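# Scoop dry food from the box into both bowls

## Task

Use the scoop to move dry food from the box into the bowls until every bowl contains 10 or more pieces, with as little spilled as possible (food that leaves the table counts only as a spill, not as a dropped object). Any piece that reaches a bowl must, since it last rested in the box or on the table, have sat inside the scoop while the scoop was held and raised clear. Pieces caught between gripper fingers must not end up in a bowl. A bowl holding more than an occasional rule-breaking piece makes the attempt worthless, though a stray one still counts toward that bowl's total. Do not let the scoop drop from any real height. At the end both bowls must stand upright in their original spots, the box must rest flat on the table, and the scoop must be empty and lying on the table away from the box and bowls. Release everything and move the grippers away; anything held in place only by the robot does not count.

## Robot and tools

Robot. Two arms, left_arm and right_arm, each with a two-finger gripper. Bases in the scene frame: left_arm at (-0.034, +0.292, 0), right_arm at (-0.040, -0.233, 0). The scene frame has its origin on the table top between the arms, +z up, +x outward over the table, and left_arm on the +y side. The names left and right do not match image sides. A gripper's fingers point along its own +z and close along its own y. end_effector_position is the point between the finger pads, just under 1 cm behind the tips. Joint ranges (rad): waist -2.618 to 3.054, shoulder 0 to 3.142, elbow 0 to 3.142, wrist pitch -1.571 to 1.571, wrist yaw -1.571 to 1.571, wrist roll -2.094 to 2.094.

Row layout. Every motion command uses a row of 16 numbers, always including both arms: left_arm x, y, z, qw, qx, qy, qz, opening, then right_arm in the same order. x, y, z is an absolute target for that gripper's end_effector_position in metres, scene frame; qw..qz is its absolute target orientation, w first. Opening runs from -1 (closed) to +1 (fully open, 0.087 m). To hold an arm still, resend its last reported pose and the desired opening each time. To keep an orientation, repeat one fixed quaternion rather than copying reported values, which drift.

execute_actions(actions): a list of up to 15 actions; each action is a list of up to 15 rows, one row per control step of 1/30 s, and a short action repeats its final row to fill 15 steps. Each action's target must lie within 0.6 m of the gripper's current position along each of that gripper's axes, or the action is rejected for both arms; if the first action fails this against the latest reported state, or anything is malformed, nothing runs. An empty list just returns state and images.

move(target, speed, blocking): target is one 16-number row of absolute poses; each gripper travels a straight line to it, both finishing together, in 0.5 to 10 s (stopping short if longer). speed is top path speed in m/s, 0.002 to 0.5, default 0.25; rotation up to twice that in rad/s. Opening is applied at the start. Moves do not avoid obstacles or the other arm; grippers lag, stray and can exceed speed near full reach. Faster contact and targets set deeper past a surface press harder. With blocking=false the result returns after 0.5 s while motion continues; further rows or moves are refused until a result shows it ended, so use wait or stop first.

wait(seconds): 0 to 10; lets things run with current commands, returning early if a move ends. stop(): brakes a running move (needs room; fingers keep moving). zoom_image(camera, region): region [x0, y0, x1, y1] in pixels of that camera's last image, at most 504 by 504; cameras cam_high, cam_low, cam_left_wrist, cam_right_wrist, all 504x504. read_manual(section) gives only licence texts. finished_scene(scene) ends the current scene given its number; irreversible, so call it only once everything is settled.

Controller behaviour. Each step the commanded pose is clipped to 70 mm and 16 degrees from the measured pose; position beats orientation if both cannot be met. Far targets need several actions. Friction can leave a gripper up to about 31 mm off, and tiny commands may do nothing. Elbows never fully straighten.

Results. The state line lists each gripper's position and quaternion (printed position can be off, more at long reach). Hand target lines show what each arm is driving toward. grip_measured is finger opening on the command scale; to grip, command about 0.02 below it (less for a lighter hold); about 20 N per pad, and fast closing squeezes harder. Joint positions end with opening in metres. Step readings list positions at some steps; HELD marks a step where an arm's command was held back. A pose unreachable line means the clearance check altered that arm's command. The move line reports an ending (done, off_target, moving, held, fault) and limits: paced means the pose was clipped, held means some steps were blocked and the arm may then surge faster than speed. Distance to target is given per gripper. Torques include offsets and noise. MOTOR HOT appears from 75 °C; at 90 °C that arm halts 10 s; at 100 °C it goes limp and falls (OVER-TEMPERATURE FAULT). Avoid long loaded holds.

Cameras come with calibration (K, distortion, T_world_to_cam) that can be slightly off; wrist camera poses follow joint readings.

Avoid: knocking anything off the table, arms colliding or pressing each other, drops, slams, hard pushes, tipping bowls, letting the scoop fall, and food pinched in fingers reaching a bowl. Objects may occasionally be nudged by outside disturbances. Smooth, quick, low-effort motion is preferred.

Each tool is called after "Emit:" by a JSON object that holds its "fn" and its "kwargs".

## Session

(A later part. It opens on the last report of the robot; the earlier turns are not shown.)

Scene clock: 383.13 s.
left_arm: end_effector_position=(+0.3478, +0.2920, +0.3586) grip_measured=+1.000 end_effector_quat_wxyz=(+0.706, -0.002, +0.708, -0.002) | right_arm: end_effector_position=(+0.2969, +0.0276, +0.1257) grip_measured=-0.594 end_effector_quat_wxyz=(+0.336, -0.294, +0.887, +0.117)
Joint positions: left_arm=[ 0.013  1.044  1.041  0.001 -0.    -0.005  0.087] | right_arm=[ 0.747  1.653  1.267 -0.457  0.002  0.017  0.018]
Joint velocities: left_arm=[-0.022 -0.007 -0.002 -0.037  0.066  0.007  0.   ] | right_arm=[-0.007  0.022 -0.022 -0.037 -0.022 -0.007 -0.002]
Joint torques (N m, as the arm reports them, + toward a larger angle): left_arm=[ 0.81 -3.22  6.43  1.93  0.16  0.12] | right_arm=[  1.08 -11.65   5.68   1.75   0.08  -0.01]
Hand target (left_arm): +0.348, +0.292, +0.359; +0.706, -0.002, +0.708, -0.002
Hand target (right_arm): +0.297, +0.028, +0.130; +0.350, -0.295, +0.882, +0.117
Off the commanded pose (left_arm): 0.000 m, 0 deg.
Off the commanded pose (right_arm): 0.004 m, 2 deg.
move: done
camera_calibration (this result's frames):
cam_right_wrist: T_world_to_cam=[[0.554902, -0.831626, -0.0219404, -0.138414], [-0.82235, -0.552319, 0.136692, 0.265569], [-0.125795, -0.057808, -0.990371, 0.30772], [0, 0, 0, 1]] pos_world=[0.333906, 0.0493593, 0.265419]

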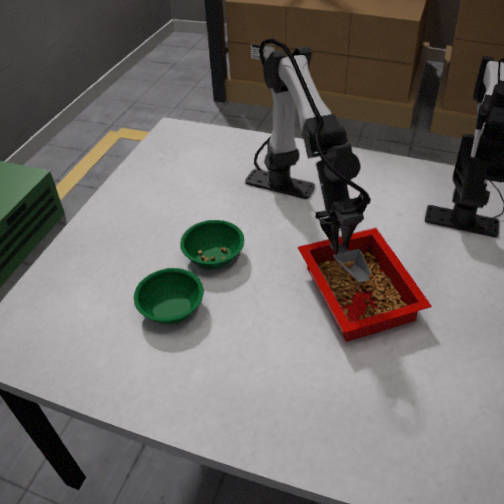

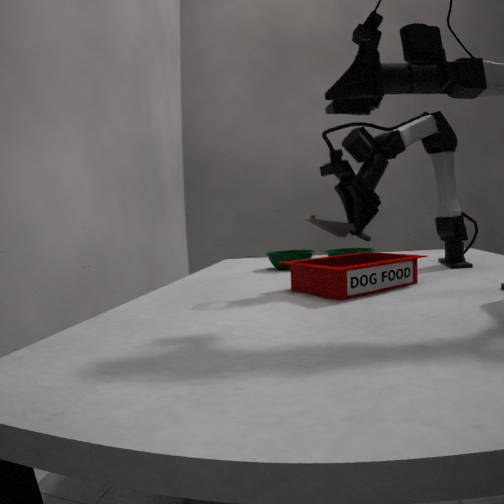

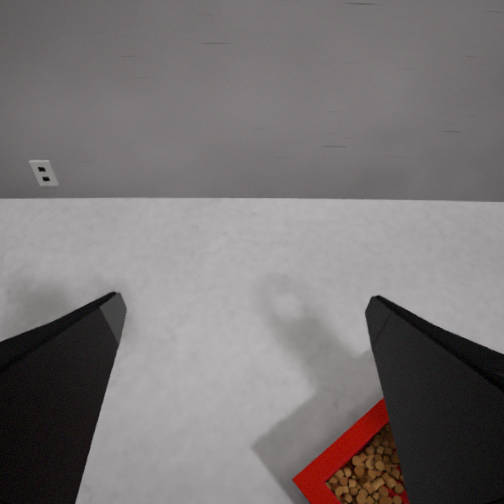

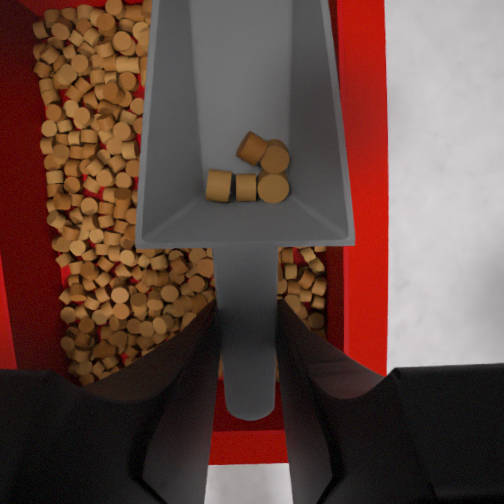

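Emit:
{"fn": "move", "kwargs": {"target": [0.3478,0.2920,0.3586,0.706,-0.002,0.708,-0.002,1, 0.262,0.000,0.085,0.0273,-0.3172,0.9479,0.0091,-0.7], "speed": 0.12}}

Emit:
{"fn": "move", "kwargs": {"target": [0.3478,0.2920,0.3586,0.706,-0.002,0.708,-0.002,1, 0.275,0.009,0.056,0.0273,-0.3172,0.9479,0.0091,-0.7], "speed": 0.05}}

Emit:
{"fn": "zoom_image", "kwargs": {"camera": "cam_high", "region": [270, 190, 450, 350]}}

Scene clock: 404.20 s.
left_arm: end_effector_position=(+0.3478, +0.2920, +0.3586) grip_measured=+1.000 end_effector_quat_wxyz=(+0.706, -0.002, +0.708, -0.002) | right_arm: end_effector_position=(+0.2578, -0.0025, +0.0790) grip_measured=-0.594 end_effector_quat_wxyz=(+0.021, -0.315, +0.949, +0.006)
Joint positions: left_arm=[ 0.013  1.044  1.041  0.001 -0.    -0.005  0.087] | right_arm=[ 0.747  2.11   1.83  -1.248  0.002  0.017  0.018]
Joint velocities: left_arm=[ 0.007  0.012  0.012  0.037 -0.007  0.007  0.   ] | right_arm=[-0.002  0.002  0.002 -0.022  0.051  0.066  0.001]
Joint torques (N m, as the arm reports them, + toward a larger angle): left_arm=[ 0.72 -3.28  6.25  1.96  0.15  0.06] | right_arm=[  0.4  -12.78   8.73   0.39  -0.06  -0.06]
Hand target (left_arm): +0.348, +0.292, +0.359; +0.706, -0.002, +0.708, -0.002
Hand target (right_arm): +0.263, -0.000, +0.084; +0.027, -0.318, +0.948, +0.010
Off the commanded pose (left_arm): 0.000 m, 0 deg.
Off the commanded pose (right_arm): 0.008 m, 1 deg.
move: done
camera_calibration (this result's frames):
cam_right_wrist: T_world_to_cam=[[0.556195, -0.830628, 0.0265267, -0.146995], [-0.577968, -0.363681, 0.73054, 0.11374], [-0.59716, -0.421654, -0.682354, 0.351145], [0, 0, 0, 1]] pos_world=[0.357186, 0.0673288, 0.160412]

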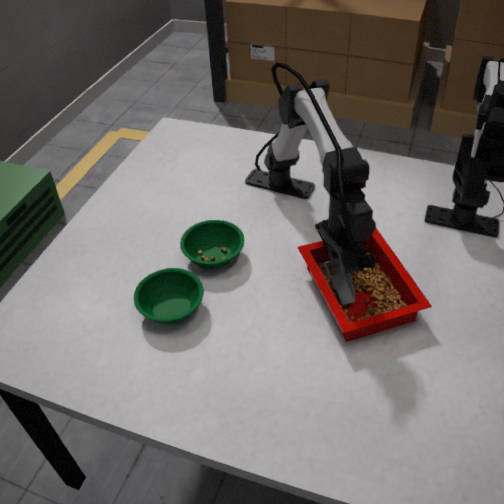

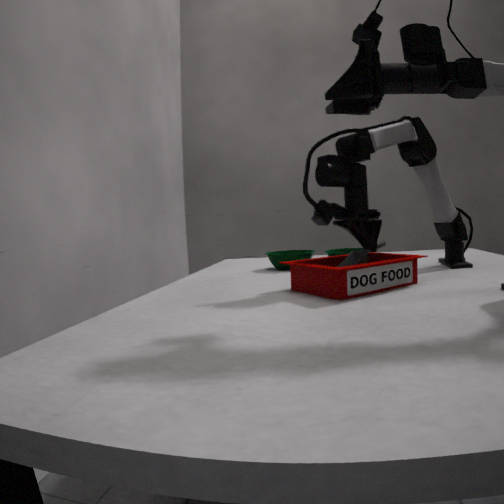

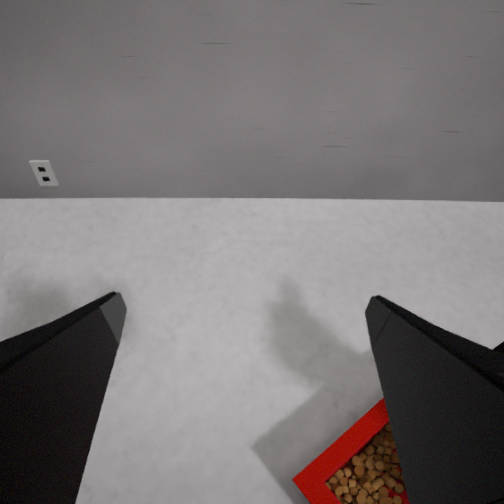

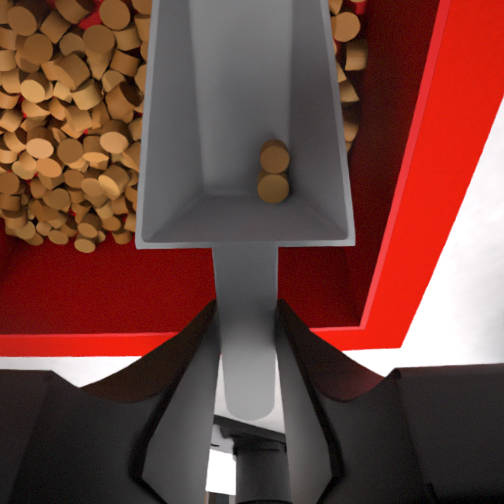

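Scene clock: 405.20 s.
left_arm: end_effector_position=(+0.3478, +0.2920, +0.3586) grip_measured=+1.000 end_effector_quat_wxyz=(+0.706, -0.002, +0.708, -0.002) | right_arm: end_effector_position=(+0.2684, +0.0057, +0.0610) grip_measured=-0.594 end_effector_quat_wxyz=(+0.025, -0.315, +0.949, +0.008)
Joint positions: left_arm=[ 0.013  1.044  1.041  0.001 -0.    -0.005  0.087] | right_arm=[ 0.747  2.163  1.842 -1.199  0.002  0.017  0.018]
Joint velocities: left_arm=[-0.017 -0.002  0.007 -0.007 -0.066  0.007  0.   ] | right_arm=[-0.002 -0.022  0.007 -0.022 -0.007  0.051 -0.001]
Joint torques (N m, as the arm reports them, + toward a larger angle): left_arm=[ 0.59 -3.33  6.36  1.97  0.12  0.08] | right_arm=[  0.44 -11.54   7.78   0.6   -0.05  -0.07]
Hand target (left_arm): +0.348, +0.292, +0.359; +0.706, -0.002, +0.708, -0.002
Hand target (right_arm): +0.275, +0.009, +0.056; +0.027, -0.317, +0.948, +0.009
Off the commanded pose (left_arm): 0.000 m, 0 deg.
Off the commanded pose (right_arm): 0.009 m, 0 deg.
move: done
camera_calibration (this result's frames):
cam_right_wrist: T_world_to_cam=[[0.556013, -0.830769, 0.0259356, -0.145529], [-0.583021, -0.367582, 0.724548, 0.137774], [-0.592399, -0.417979, -0.688736, 0.347716], [0, 0, 0, 1]] pos_world=[0.367228, 0.0750799, 0.143435]

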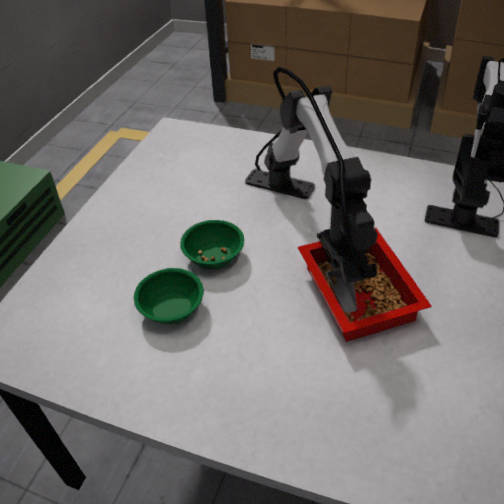

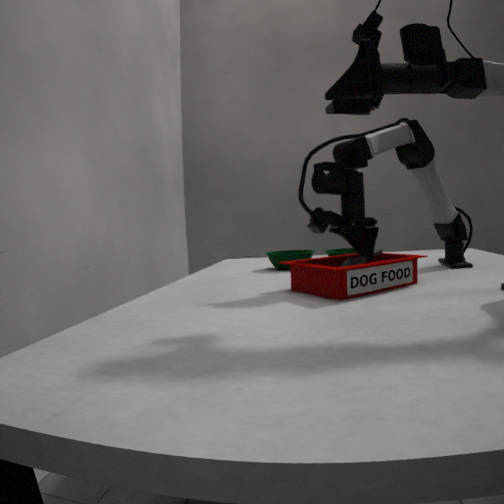

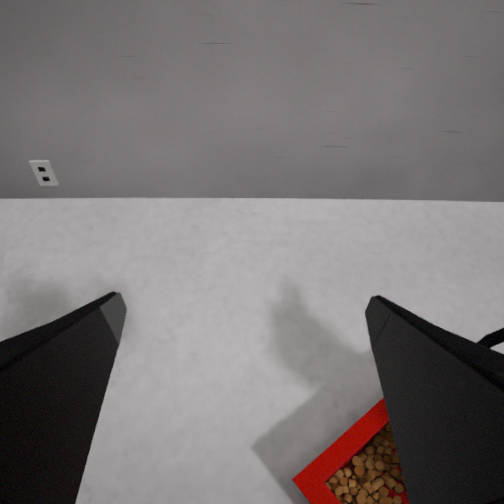

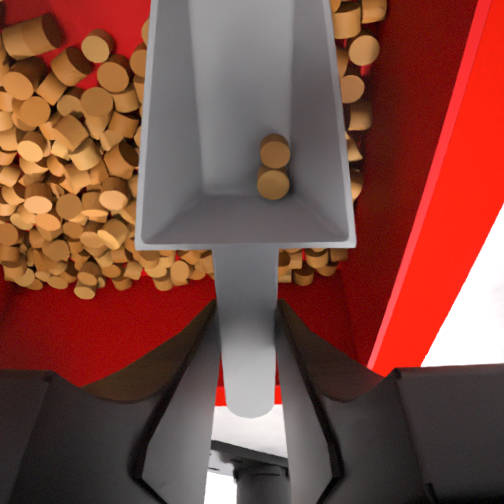

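Region (270, 190, 450, 350) of cam_high's 504x504 image, scaled by 2.800, with more detail than that image has.

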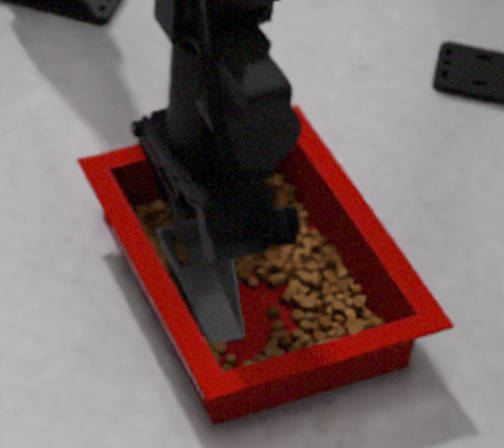

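Emit:
{"fn": "move", "kwargs": {"target": [0.3478,0.2920,0.3586,0.706,-0.002,0.708,-0.002,1, 0.322,0.044,0.056,0.0273,-0.3172,0.9479,0.0091,-0.7], "speed": 0.05}}

Emit:
{"fn": "move", "kwargs": {"target": [0.3478,0.2920,0.3586,0.706,-0.002,0.708,-0.002,1, 0.312,0.042,0.055,0.2717,-0.3040,0.9086,0.0909,-0.7], "speed": 0.1}}

Emit:
{"fn": "move", "kwargs": {"target": [0.3478,0.2920,0.3586,0.706,-0.002,0.708,-0.002,1, 0.297,0.028,0.13,0.3498,-0.2949,0.8814,0.1171,-0.7], "speed": 0.1}}

Scene clock: 420.70 s.
left_arm: end_effector_position=(+0.3478, +0.2920, +0.3586) grip_measured=+1.000 end_effector_quat_wxyz=(+0.706, -0.002, +0.708, -0.002) | right_arm: end_effector_position=(+0.3186, +0.0444, +0.0582) grip_measured=-0.594 end_effector_quat_wxyz=(+0.027, -0.315, +0.949, +0.008)
Joint positions: left_arm=[ 0.013  1.044  1.041  0.001 -0.    -0.005  0.087] | right_arm=[ 0.747  2.499  2.409 -1.424  0.002  0.016  0.018]
Joint velocities: left_arm=[-0.002 -0.007 -0.012  0.037 -0.037 -0.022  0.   ] | right_arm=[-0.012  0.012  0.027 -0.051 -0.051 -0.037 -0.001]
Joint torques (N m, as the arm reports them, + toward a larger angle): left_arm=[ 0.82 -3.16  6.45  1.96  0.16  0.1 ] | right_arm=[  0.63 -14.73   8.28   0.5   -0.08  -0.05]
Hand target (left_arm): +0.348, +0.292, +0.359; +0.706, -0.002, +0.708, -0.002
Hand target (right_arm): +0.322, +0.045, +0.056; +0.028, -0.317, +0.948, +0.009
Off the commanded pose (left_arm): 0.000 m, 0 deg.
Off the commanded pose (right_arm): 0.004 m, 0 deg.
move: done
camera_calibration (this result's frames):
cam_right_wrist: T_world_to_cam=[[0.556212, -0.830647, 0.0255708, -0.141246], [-0.586162, -0.370319, 0.720609, 0.184596], [-0.589103, -0.4158, -0.69287, 0.390775], [0, 0, 0, 1]] pos_world=[0.416972, 0.113518, 0.141346]

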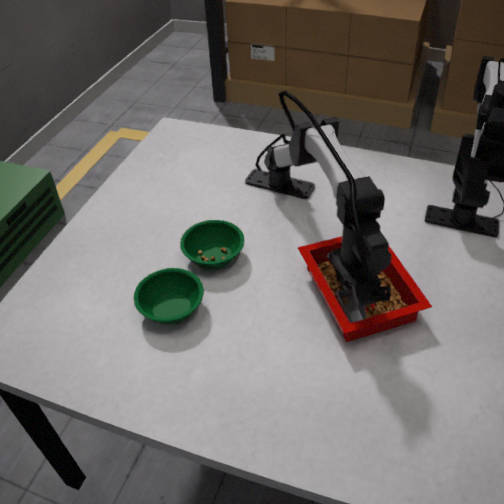

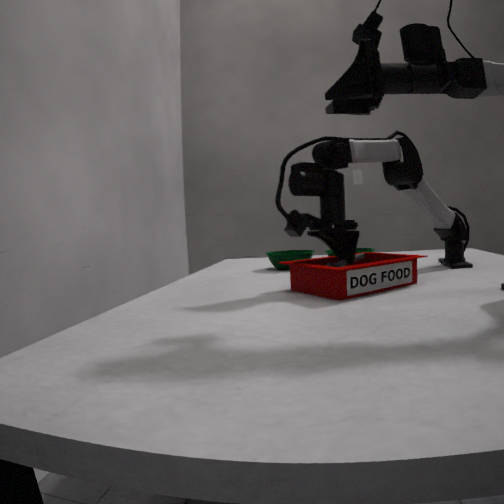

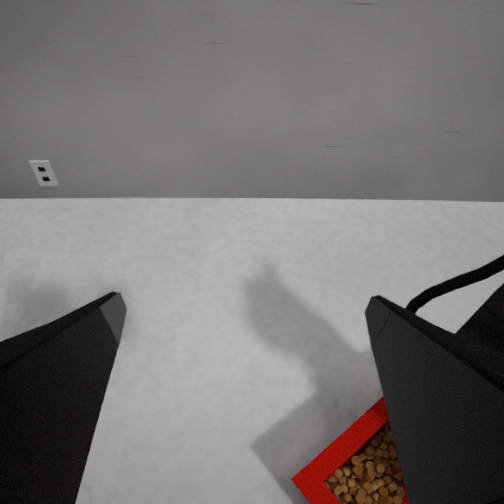

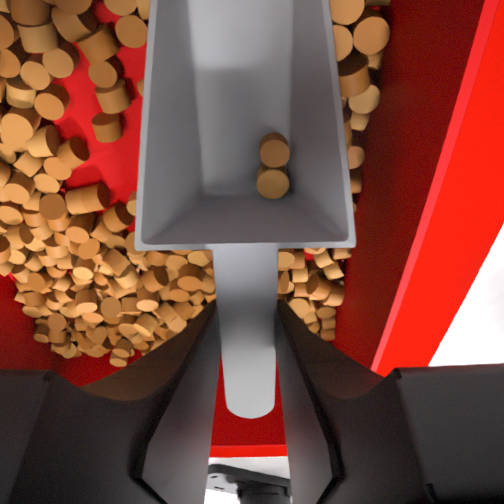

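Scene clock: 423.87 s.
left_arm: end_effector_position=(+0.3478, +0.2920, +0.3586) grip_measured=+1.000 end_effector_quat_wxyz=(+0.706, -0.002, +0.708, -0.002) | right_arm: end_effector_position=(+0.3104, +0.0379, +0.0476) grip_measured=-0.594 end_effector_quat_wxyz=(+0.254, -0.303, +0.914, +0.088)
Joint positions: left_arm=[ 0.013  1.044  1.041  0.001 -0.    -0.005  0.087] | right_arm=[ 0.747  1.919  1.36  -0.469  0.002  0.016  0.018]
Joint velocities: left_arm=[ 0.007 -0.012  0.012 -0.037  0.022  0.007  0.   ] | right_arm=[-0.012 -0.027 -0.032  0.022  0.007 -0.007  0.   ]
Joint torques (N m, as the arm reports them, + toward a larger angle): left_arm=[ 0.7  -3.32  6.16  2.    0.16  0.09] | right_arm=[  1.29 -14.78   5.18   1.55   0.08   0.06]
Hand target (left_arm): +0.348, +0.292, +0.359; +0.706, -0.002, +0.708, -0.002
Hand target (right_arm): +0.311, +0.041, +0.055; +0.271, -0.304, +0.909, +0.090
Off the commanded pose (left_arm): 0.000 m, 0 deg.
Off the commanded pose (right_arm): 0.009 m, 2 deg.
move: done
camera_calibration (this result's frames):
cam_right_wrist: T_world_to_cam=[[0.55276, -0.833298, -0.00847949, -0.138953], [-0.789503, -0.526912, 0.31472, 0.273381], [-0.266724, -0.16727, -0.949147, 0.278612], [0, 0, 0, 1]] pos_world=[0.366956, 0.0748621, 0.177227]

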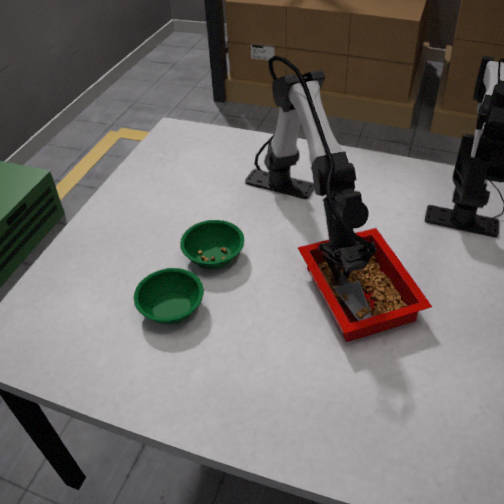

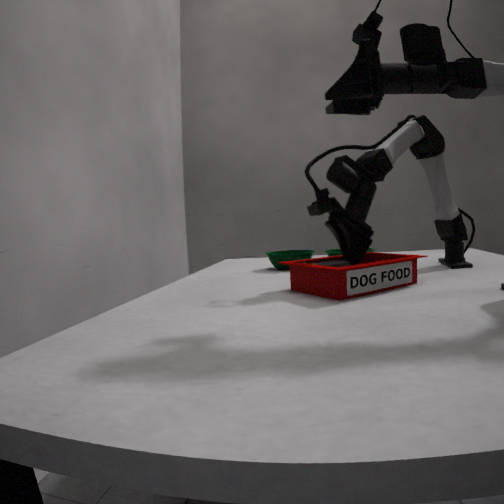

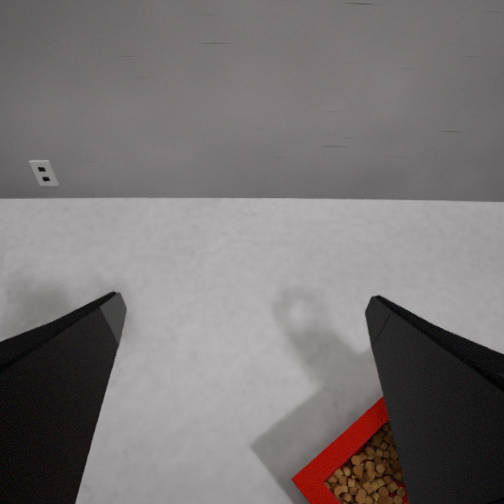

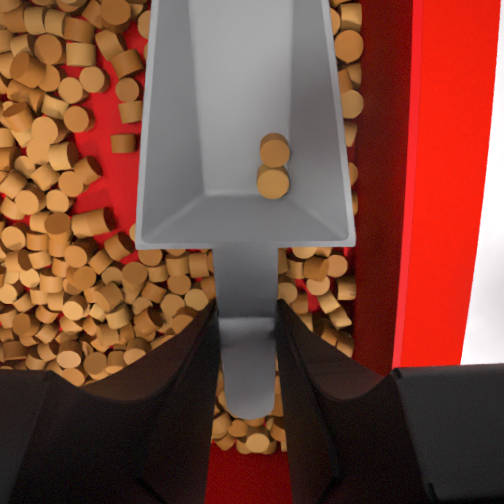

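Scene clock: 425.30 s.
left_arm: end_effector_position=(+0.3478, +0.2920, +0.3586) grip_measured=+1.000 end_effector_quat_wxyz=(+0.706, -0.002, +0.708, -0.002) | right_arm: end_effector_position=(+0.2969, +0.0275, +0.1258) grip_measured=-0.594 end_effector_quat_wxyz=(+0.336, -0.294, +0.887, +0.116)
Joint positions: left_arm=[ 0.013  1.044  1.041  0.001 -0.    -0.005  0.087] | right_arm=[ 0.747  1.653  1.267 -0.458  0.002  0.016  0.018]
Joint velocities: left_arm=[-0.002  0.002 -0.012  0.007 -0.037 -0.007  0.   ] | right_arm=[-0.007 -0.012 -0.002 -0.022  0.007 -0.037 -0.   ]
Joint torques (N m, as the arm reports them, + toward a larger angle): left_arm=[ 0.68 -3.15  6.51  2.04  0.19  0.09] | right_arm=[  1.11 -11.54   5.57   1.78   0.05  -0.05]
Hand target (left_arm): +0.348, +0.292, +0.359; +0.706, -0.002, +0.708, -0.002
Hand target (right_arm): +0.297, +0.028, +0.130; +0.349, -0.295, +0.882, +0.117
Off the commanded pose (left_arm): 0.000 m, 0 deg.
Off the commanded pose (right_arm): 0.004 m, 2 deg.
move: done
camera_calibration (this result's frames):
cam_right_wrist: T_world_to_cam=[[0.554936, -0.831618, -0.0214031, -0.138578], [-0.822377, -0.552287, 0.136658, 0.265487], [-0.125468, -0.0582347, -0.990387, 0.30773], [0, 0, 0, 1]] pos_world=[0.333842, 0.0493017, 0.265525]

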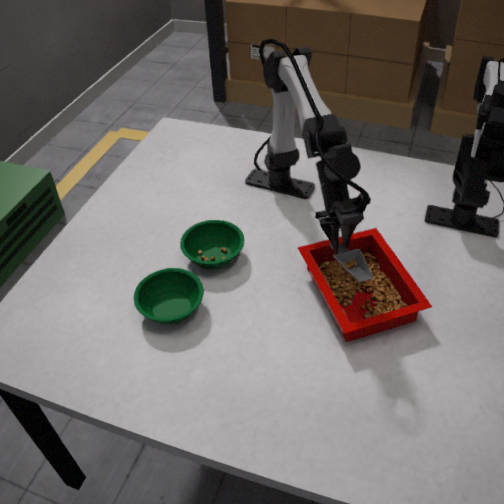

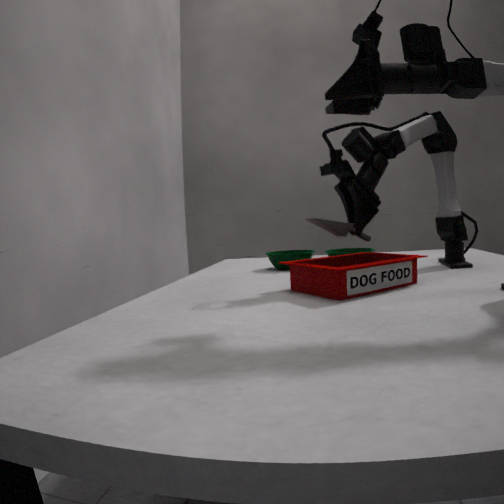

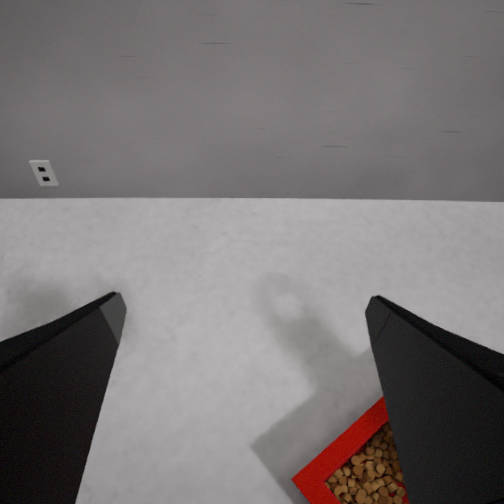

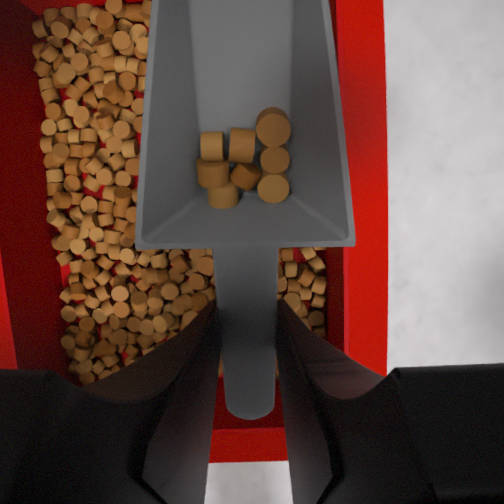

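Emit:
{"fn": "move", "kwargs": {"target": [0.3478,0.2920,0.3586,0.706,-0.002,0.708,-0.002,1, 0.368,-0.339,0.14,0.3004,0.0416,0.9528,-0.0131,-0.7], "speed": 0.15}}

Scene clock: 528.27 s.
left_arm: end_effector_position=(+0.3478, +0.2920, +0.3586) grip_measured=+1.000 end_effector_quat_wxyz=(+0.706, -0.002, +0.708, -0.002) | right_arm: end_effector_position=(+0.3655, -0.3346, +0.1305) grip_measured=-0.594 end_effector_quat_wxyz=(+0.285, +0.046, +0.957, -0.015)
Joint positions: left_arm=[ 0.013  1.044  1.041  0.001 -0.    -0.005  0.087] | right_arm=[-0.18   1.744  1.46  -0.714 -0.092 -0.146  0.018]
Joint velocities: left_arm=[-0.007 -0.002 -0.012 -0.066  0.022  0.051  0.   ] | right_arm=[ 0.002 -0.002  0.007 -0.022 -0.051 -0.022  0.001]
Joint torques (N m, as the arm reports them, + toward a larger angle): left_arm=[ 0.59 -2.92  6.53  1.95  0.17  0.03] | right_arm=[ 0.36 -9.92  9.66  1.36 -0.2  -0.09]
Hand target (left_arm): +0.348, +0.292, +0.359; +0.706, -0.002, +0.708, -0.002
Hand target (right_arm): +0.374, -0.338, +0.140; +0.300, +0.041, +0.953, -0.016
Off the commanded pose (left_arm): 0.000 m, 0 deg.
Off the commanded pose (right_arm): 0.011 m, 2 deg.
move: off_target (right_arm)
camera_calibration (this result's frames):
cam_right_wrist: T_world_to_cam=[[-0.152922, -0.988237, -0.00145138, -0.273961], [-0.948759, 0.146401, 0.28004, 0.382596], [-0.276533, 0.0442011, -0.959987, 0.385482], [0, 0, 0, 1]] pos_world=[0.427696, -0.343789, 0.262518]

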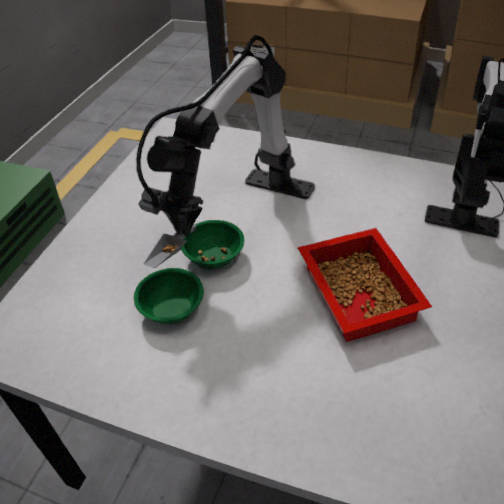

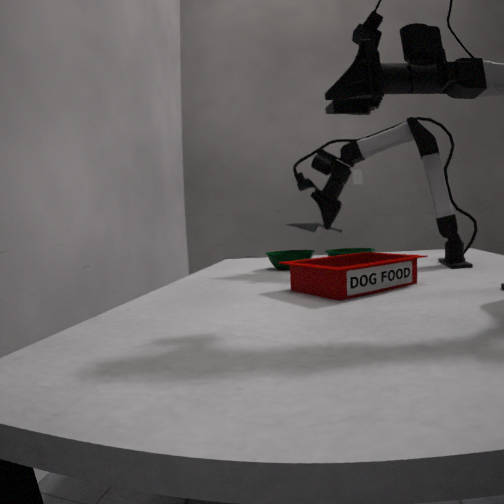

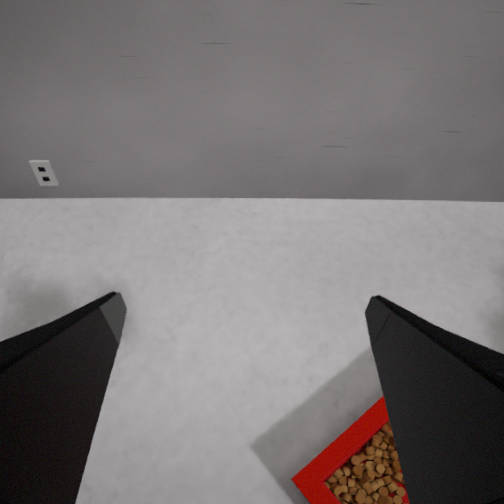

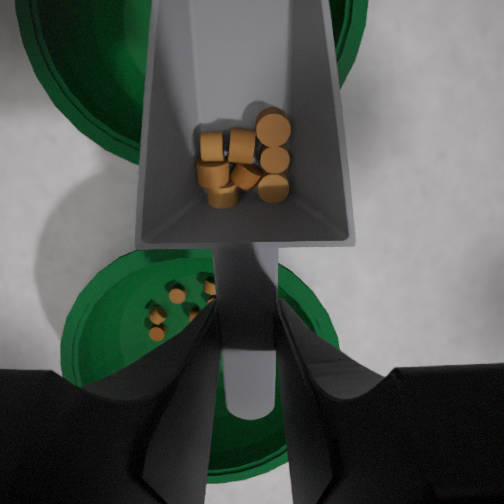

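Emit:
{"fn": "move", "kwargs": {"target": [0.3478,0.2920,0.3586,0.706,-0.002,0.708,-0.002,1, 0.402,-0.261,0.145,0.2868,0.3650,0.8811,0.0904,-0.7], "speed": 0.15}}

Emit:
{"fn": "move", "kwargs": {"target": [0.3478,0.2920,0.3586,0.706,-0.002,0.708,-0.002,1, 0.461,-0.227,0.145,0.2386,0.6443,0.7031,0.1831,-0.7], "speed": 0.15}}

Emit:
{"fn": "move", "kwargs": {"target": [0.3478,0.2920,0.3586,0.706,-0.002,0.708,-0.002,1, 0.501,-0.233,0.145,0.1933,0.7812,0.5470,0.2303,-0.7], "speed": 0.15}}

Emit:
{"fn": "zoom_image", "kwargs": {"camera": "cam_high", "region": [100, 170, 290, 350]}}

Scene clock: 545.53 s.
left_arm: end_effector_position=(+0.3478, +0.2920, +0.3586) grip_measured=+1.000 end_effector_quat_wxyz=(+0.706, -0.002, +0.708, -0.002) | right_arm: end_effector_position=(+0.3867, -0.2615, +0.1357) grip_measured=-0.594 end_effector_quat_wxyz=(+0.267, +0.365, +0.888, +0.088)
Joint positions: left_arm=[ 0.013  1.044  1.041  0.001 -0.    -0.005  0.087] | right_arm=[-0.051  1.757  1.477 -0.723 -0.037  0.651  0.018]
Joint velocities: left_arm=[-0.007 -0.027 -0.012  0.007  0.051 -0.022  0.   ] | right_arm=[-0.002  0.007  0.017  0.022 -0.037  0.022 -0.002]
Joint torques (N m, as the arm reports them, + toward a larger angle): left_arm=[ 0.55 -2.99  6.48  2.01  0.15  0.04] | right_arm=[ 1.52 -9.61  9.63  1.48  0.09  0.08]
Hand target (left_arm): +0.348, +0.292, +0.359; +0.706, -0.002, +0.708, -0.002
Hand target (right_arm): +0.400, -0.260, +0.145; +0.287, +0.365, +0.881, +0.091
Off the commanded pose (left_arm): 0.000 m, 0 deg.
Off the commanded pose (right_arm): 0.018 m, 2 deg.
move: off_target (right_arm)
camera_calibration (this result's frames):
cam_right_wrist: T_world_to_cam=[[-0.644468, -0.681106, -0.3475, 0.118881], [-0.759648, 0.518524, 0.392515, 0.399397], [-0.0871571, 0.516941, -0.851572, 0.42875], [0, 0, 0, 1]] pos_world=[0.417385, -0.347765, 0.249653]

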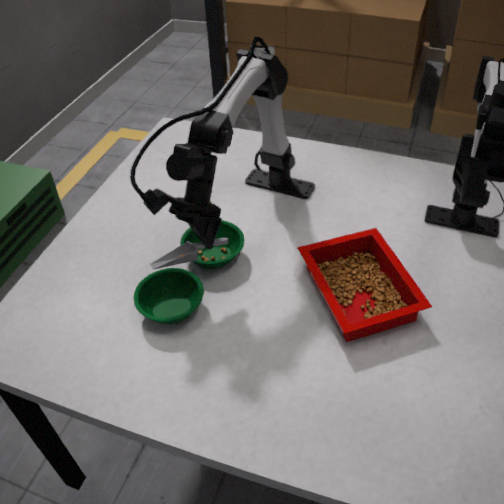

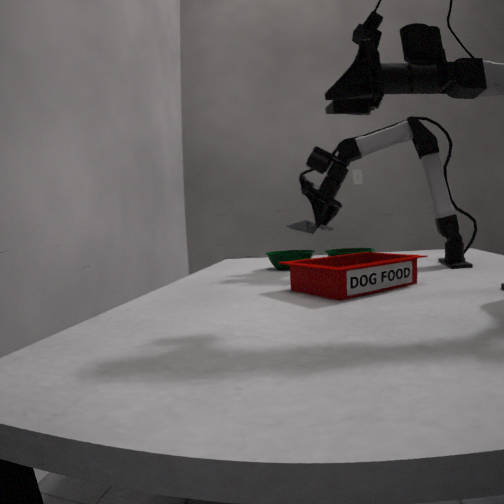

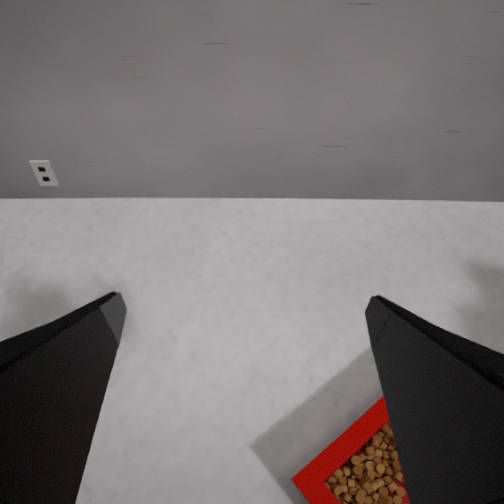

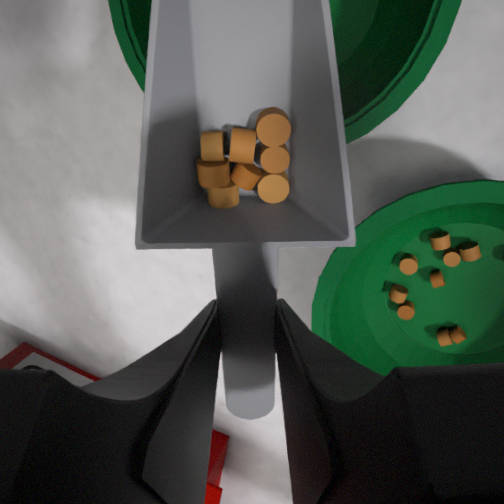

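Scene clock: 548.33 s.
left_arm: end_effector_position=(+0.3478, +0.2920, +0.3586) grip_measured=+1.000 end_effector_quat_wxyz=(+0.706, -0.002, +0.708, -0.002) | right_arm: end_effector_position=(+0.4459, -0.2278, +0.1333) grip_measured=-0.594 end_effector_quat_wxyz=(+0.218, +0.647, +0.710, +0.170)
Joint positions: left_arm=[ 0.013  1.044  1.041  0.001 -0.    -0.005  0.087] | right_arm=[ 0.016  1.902  1.603 -0.712  0.001  1.403  0.018]
Joint velocities: left_arm=[-0.002 -0.012 -0.007 -0.037 -0.022 -0.051  0.   ] | right_arm=[ 0.007 -0.007  0.002 -0.007 -0.051  0.022  0.001]
Joint torques (N m, as the arm reports them, + toward a larger angle): left_arm=[ 0.74 -3.32  6.45  1.97  0.07  0.11] | right_arm=[  1.56 -11.52   9.59   1.44   0.21   0.07]
Hand target (left_arm): +0.348, +0.292, +0.359; +0.706, -0.002, +0.708, -0.002
Hand target (right_arm): +0.459, -0.225, +0.146; +0.238, +0.644, +0.703, +0.184
Off the commanded pose (left_arm): 0.000 m, 0 deg.
Off the commanded pose (right_arm): 0.019 m, 3 deg.
move: off_target (right_arm)
camera_calibration (this result's frames):
cam_right_wrist: T_world_to_cam=[[-0.86171, -0.054172, -0.5045, 0.43978], [-0.401582, 0.680553, 0.612845, 0.275755], [0.31014, 0.730693, -0.608194, 0.253601], [0, 0, 0, 1]] pos_world=[0.411049, -0.349147, 0.207113]

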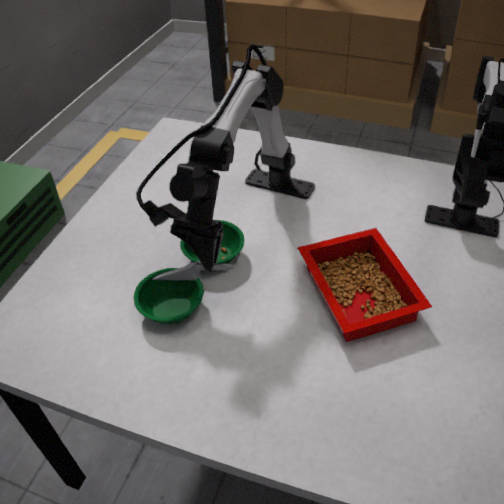

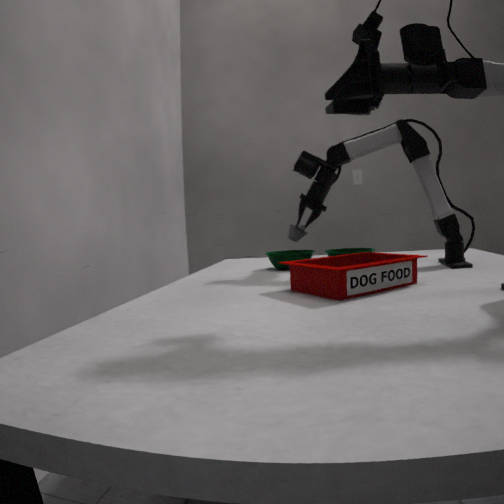

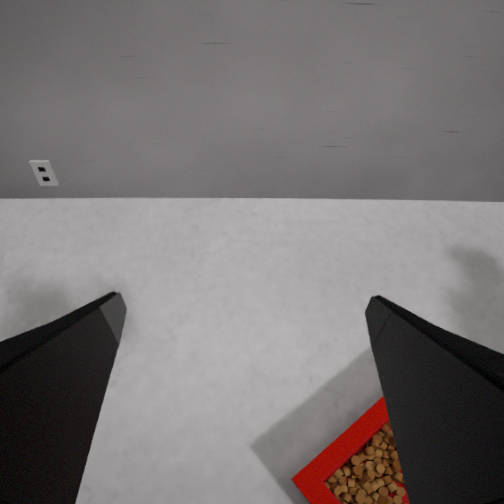

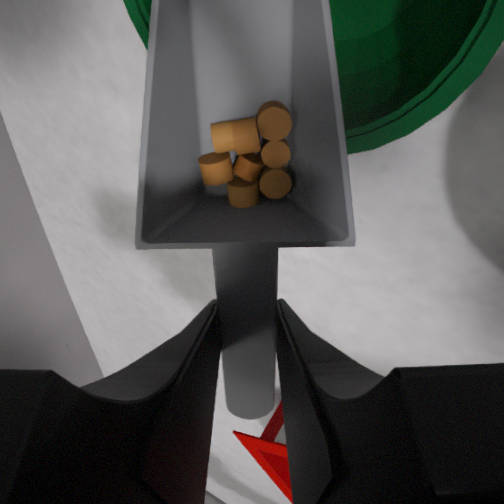

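Scene clock: 550.30 s.
left_arm: end_effector_position=(+0.3478, +0.2920, +0.3586) grip_measured=+1.000 end_effector_quat_wxyz=(+0.706, -0.002, +0.708, -0.002) | right_arm: end_effector_position=(+0.4878, -0.2318, +0.1324) grip_measured=-0.594 end_effector_quat_wxyz=(+0.177, +0.784, +0.555, +0.213)
Joint positions: left_arm=[ 0.013  1.044  1.041  0.001 -0.    -0.005  0.087] | right_arm=[ 0.016  2.011  1.714 -0.712  0.001  1.835  0.018]
Joint velocities: left_arm=[-0.012  0.017 -0.002  0.022 -0.007  0.007  0.   ] | right_arm=[-0.017 -0.002 -0.002 -0.022  0.022 -0.095 -0.   ]
Joint torques (N m, as the arm reports them, + toward a larger angle): left_arm=[ 0.77 -3.46  6.61  1.99  0.15  0.09] | right_arm=[  1.   -12.65   9.6    1.38   0.19   0.09]
Hand target (left_arm): +0.348, +0.292, +0.359; +0.706, -0.002, +0.708, -0.002
Hand target (right_arm): +0.500, -0.232, +0.145; +0.193, +0.781, +0.547, +0.230
Off the commanded pose (left_arm): 0.000 m, 0 deg.
Off the commanded pose (right_arm): 0.018 m, 3 deg.
move: off_target (right_arm)
camera_calibration (this result's frames):
cam_right_wrist: T_world_to_cam=[[-0.794484, 0.367925, -0.483142, 0.537394], [-0.171378, 0.627404, 0.759601, 0.151773], [0.582601, 0.686291, -0.435408, 0.076895], [0, 0, 0, 1]] pos_world=[0.408163, -0.345716, 0.177831]

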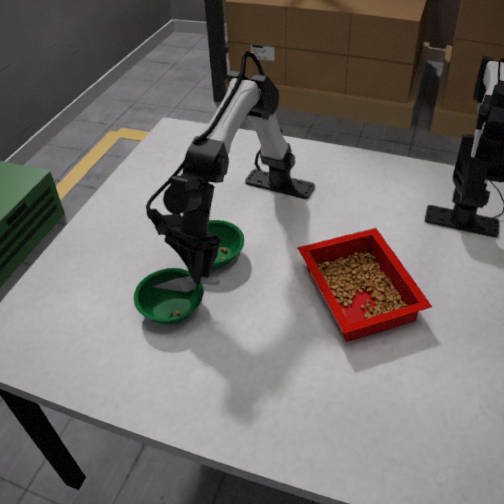

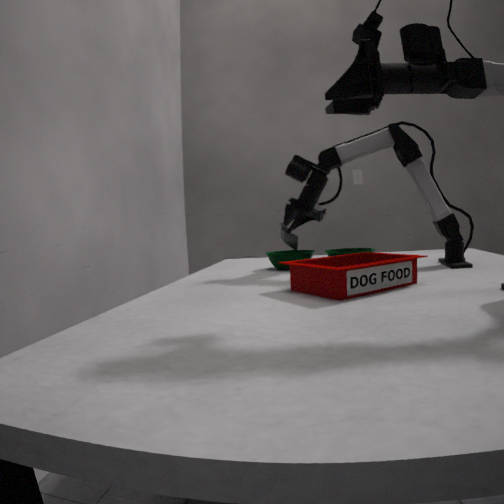

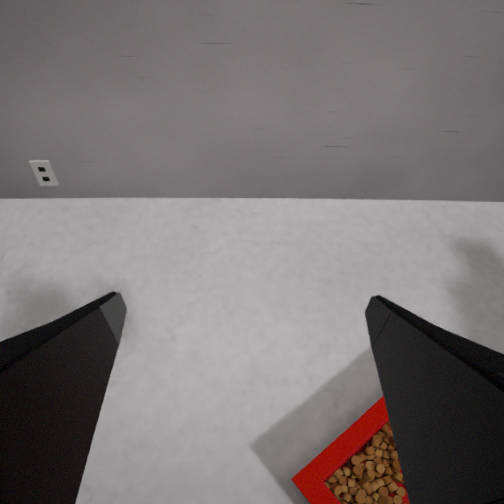

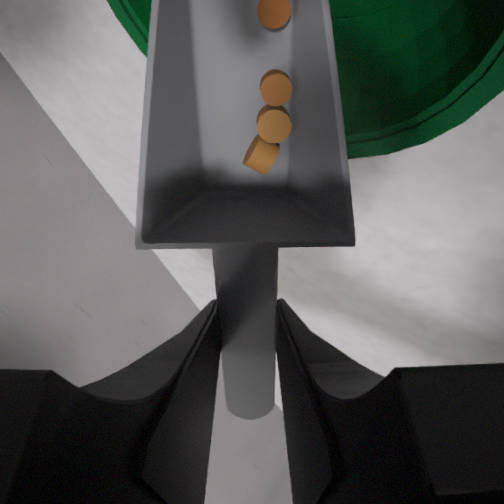

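Region (100, 170, 290, 350) of cam_high's 504x504 image, scaled by 2.653, with more detail than that image has; it fills the top 477 rows of this view, and the rest is white.

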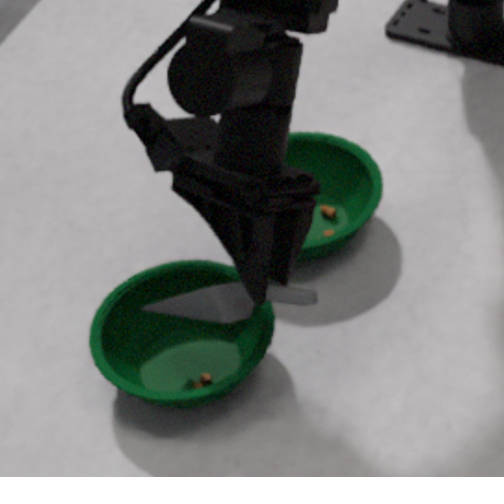

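Emit:
{"fn": "move", "kwargs": {"target": [0.3478,0.2920,0.3586,0.706,-0.002,0.708,-0.002,1, 0.510,-0.238,0.15,0.1703,0.8301,0.4696,0.2478,-0.7], "speed": 0.15}}

Scene clock: 562.43 s.
left_arm: end_effector_position=(+0.3478, +0.2920, +0.3586) grip_measured=+1.000 end_effector_quat_wxyz=(+0.706, -0.002, +0.708, -0.002) | right_arm: end_effector_position=(+0.4983, -0.2353, +0.1379) grip_measured=-0.594 end_effector_quat_wxyz=(+0.157, +0.832, +0.479, +0.231)
Joint positions: left_arm=[ 0.013  1.044  1.041  0.001 -0.    -0.005  0.087] | right_arm=[ 0.016  2.025  1.736 -0.715  0.001  2.022  0.018]
Joint velocities: left_arm=[-0.012 -0.007  0.002 -0.037  0.007 -0.081  0.   ] | right_arm=[-0.017 -0.002 -0.007 -0.022  0.007  0.051 -0.001]
Joint torques (N m, as the arm reports them, + toward a larger angle): left_arm=[ 0.56 -3.29  6.5   2.    0.11  0.07] | right_arm=[  0.75 -12.76   9.53   1.34   0.12   0.07]
Hand target (left_arm): +0.348, +0.292, +0.359; +0.706, -0.002, +0.708, -0.002
Hand target (right_arm): +0.509, -0.238, +0.150; +0.170, +0.830, +0.469, +0.248
Off the commanded pose (left_arm): 0.000 m, 0 deg.
Off the commanded pose (right_arm): 0.017 m, 3 deg.
move: off_target (right_arm)
camera_calibration (this result's frames):
cam_right_wrist: T_world_to_cam=[[-0.716355, 0.534626, -0.448342, 0.545213], [-0.0869662, 0.569142, 0.817627, 0.0878857], [0.692295, 0.624702, -0.361214, -0.0038618], [0, 0, 0, 1]] pos_world=[0.400883, -0.339092, 0.171189]

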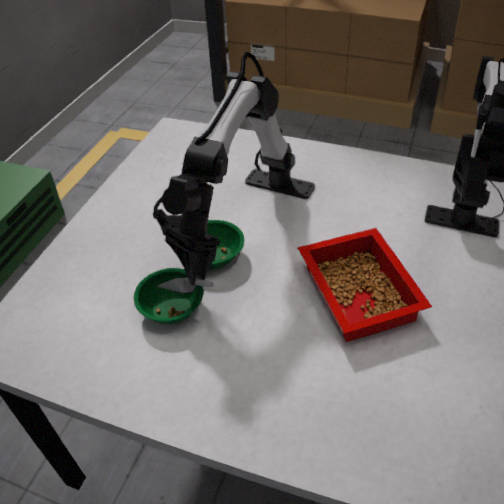

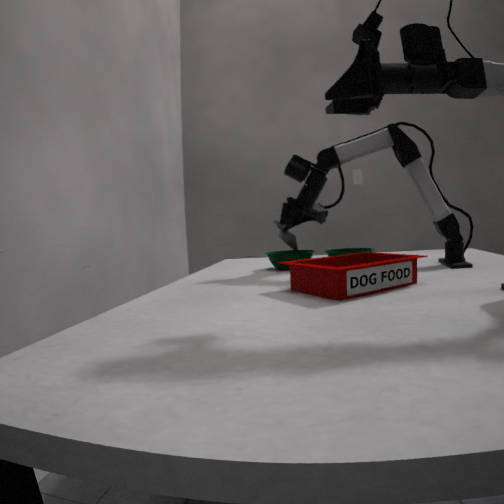

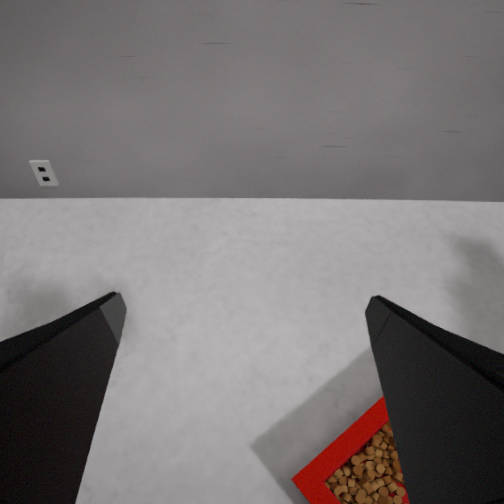

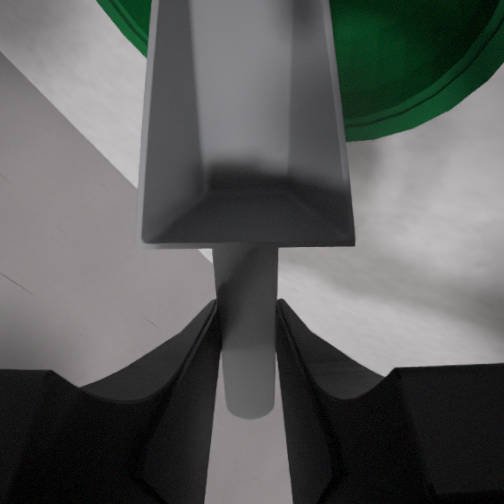

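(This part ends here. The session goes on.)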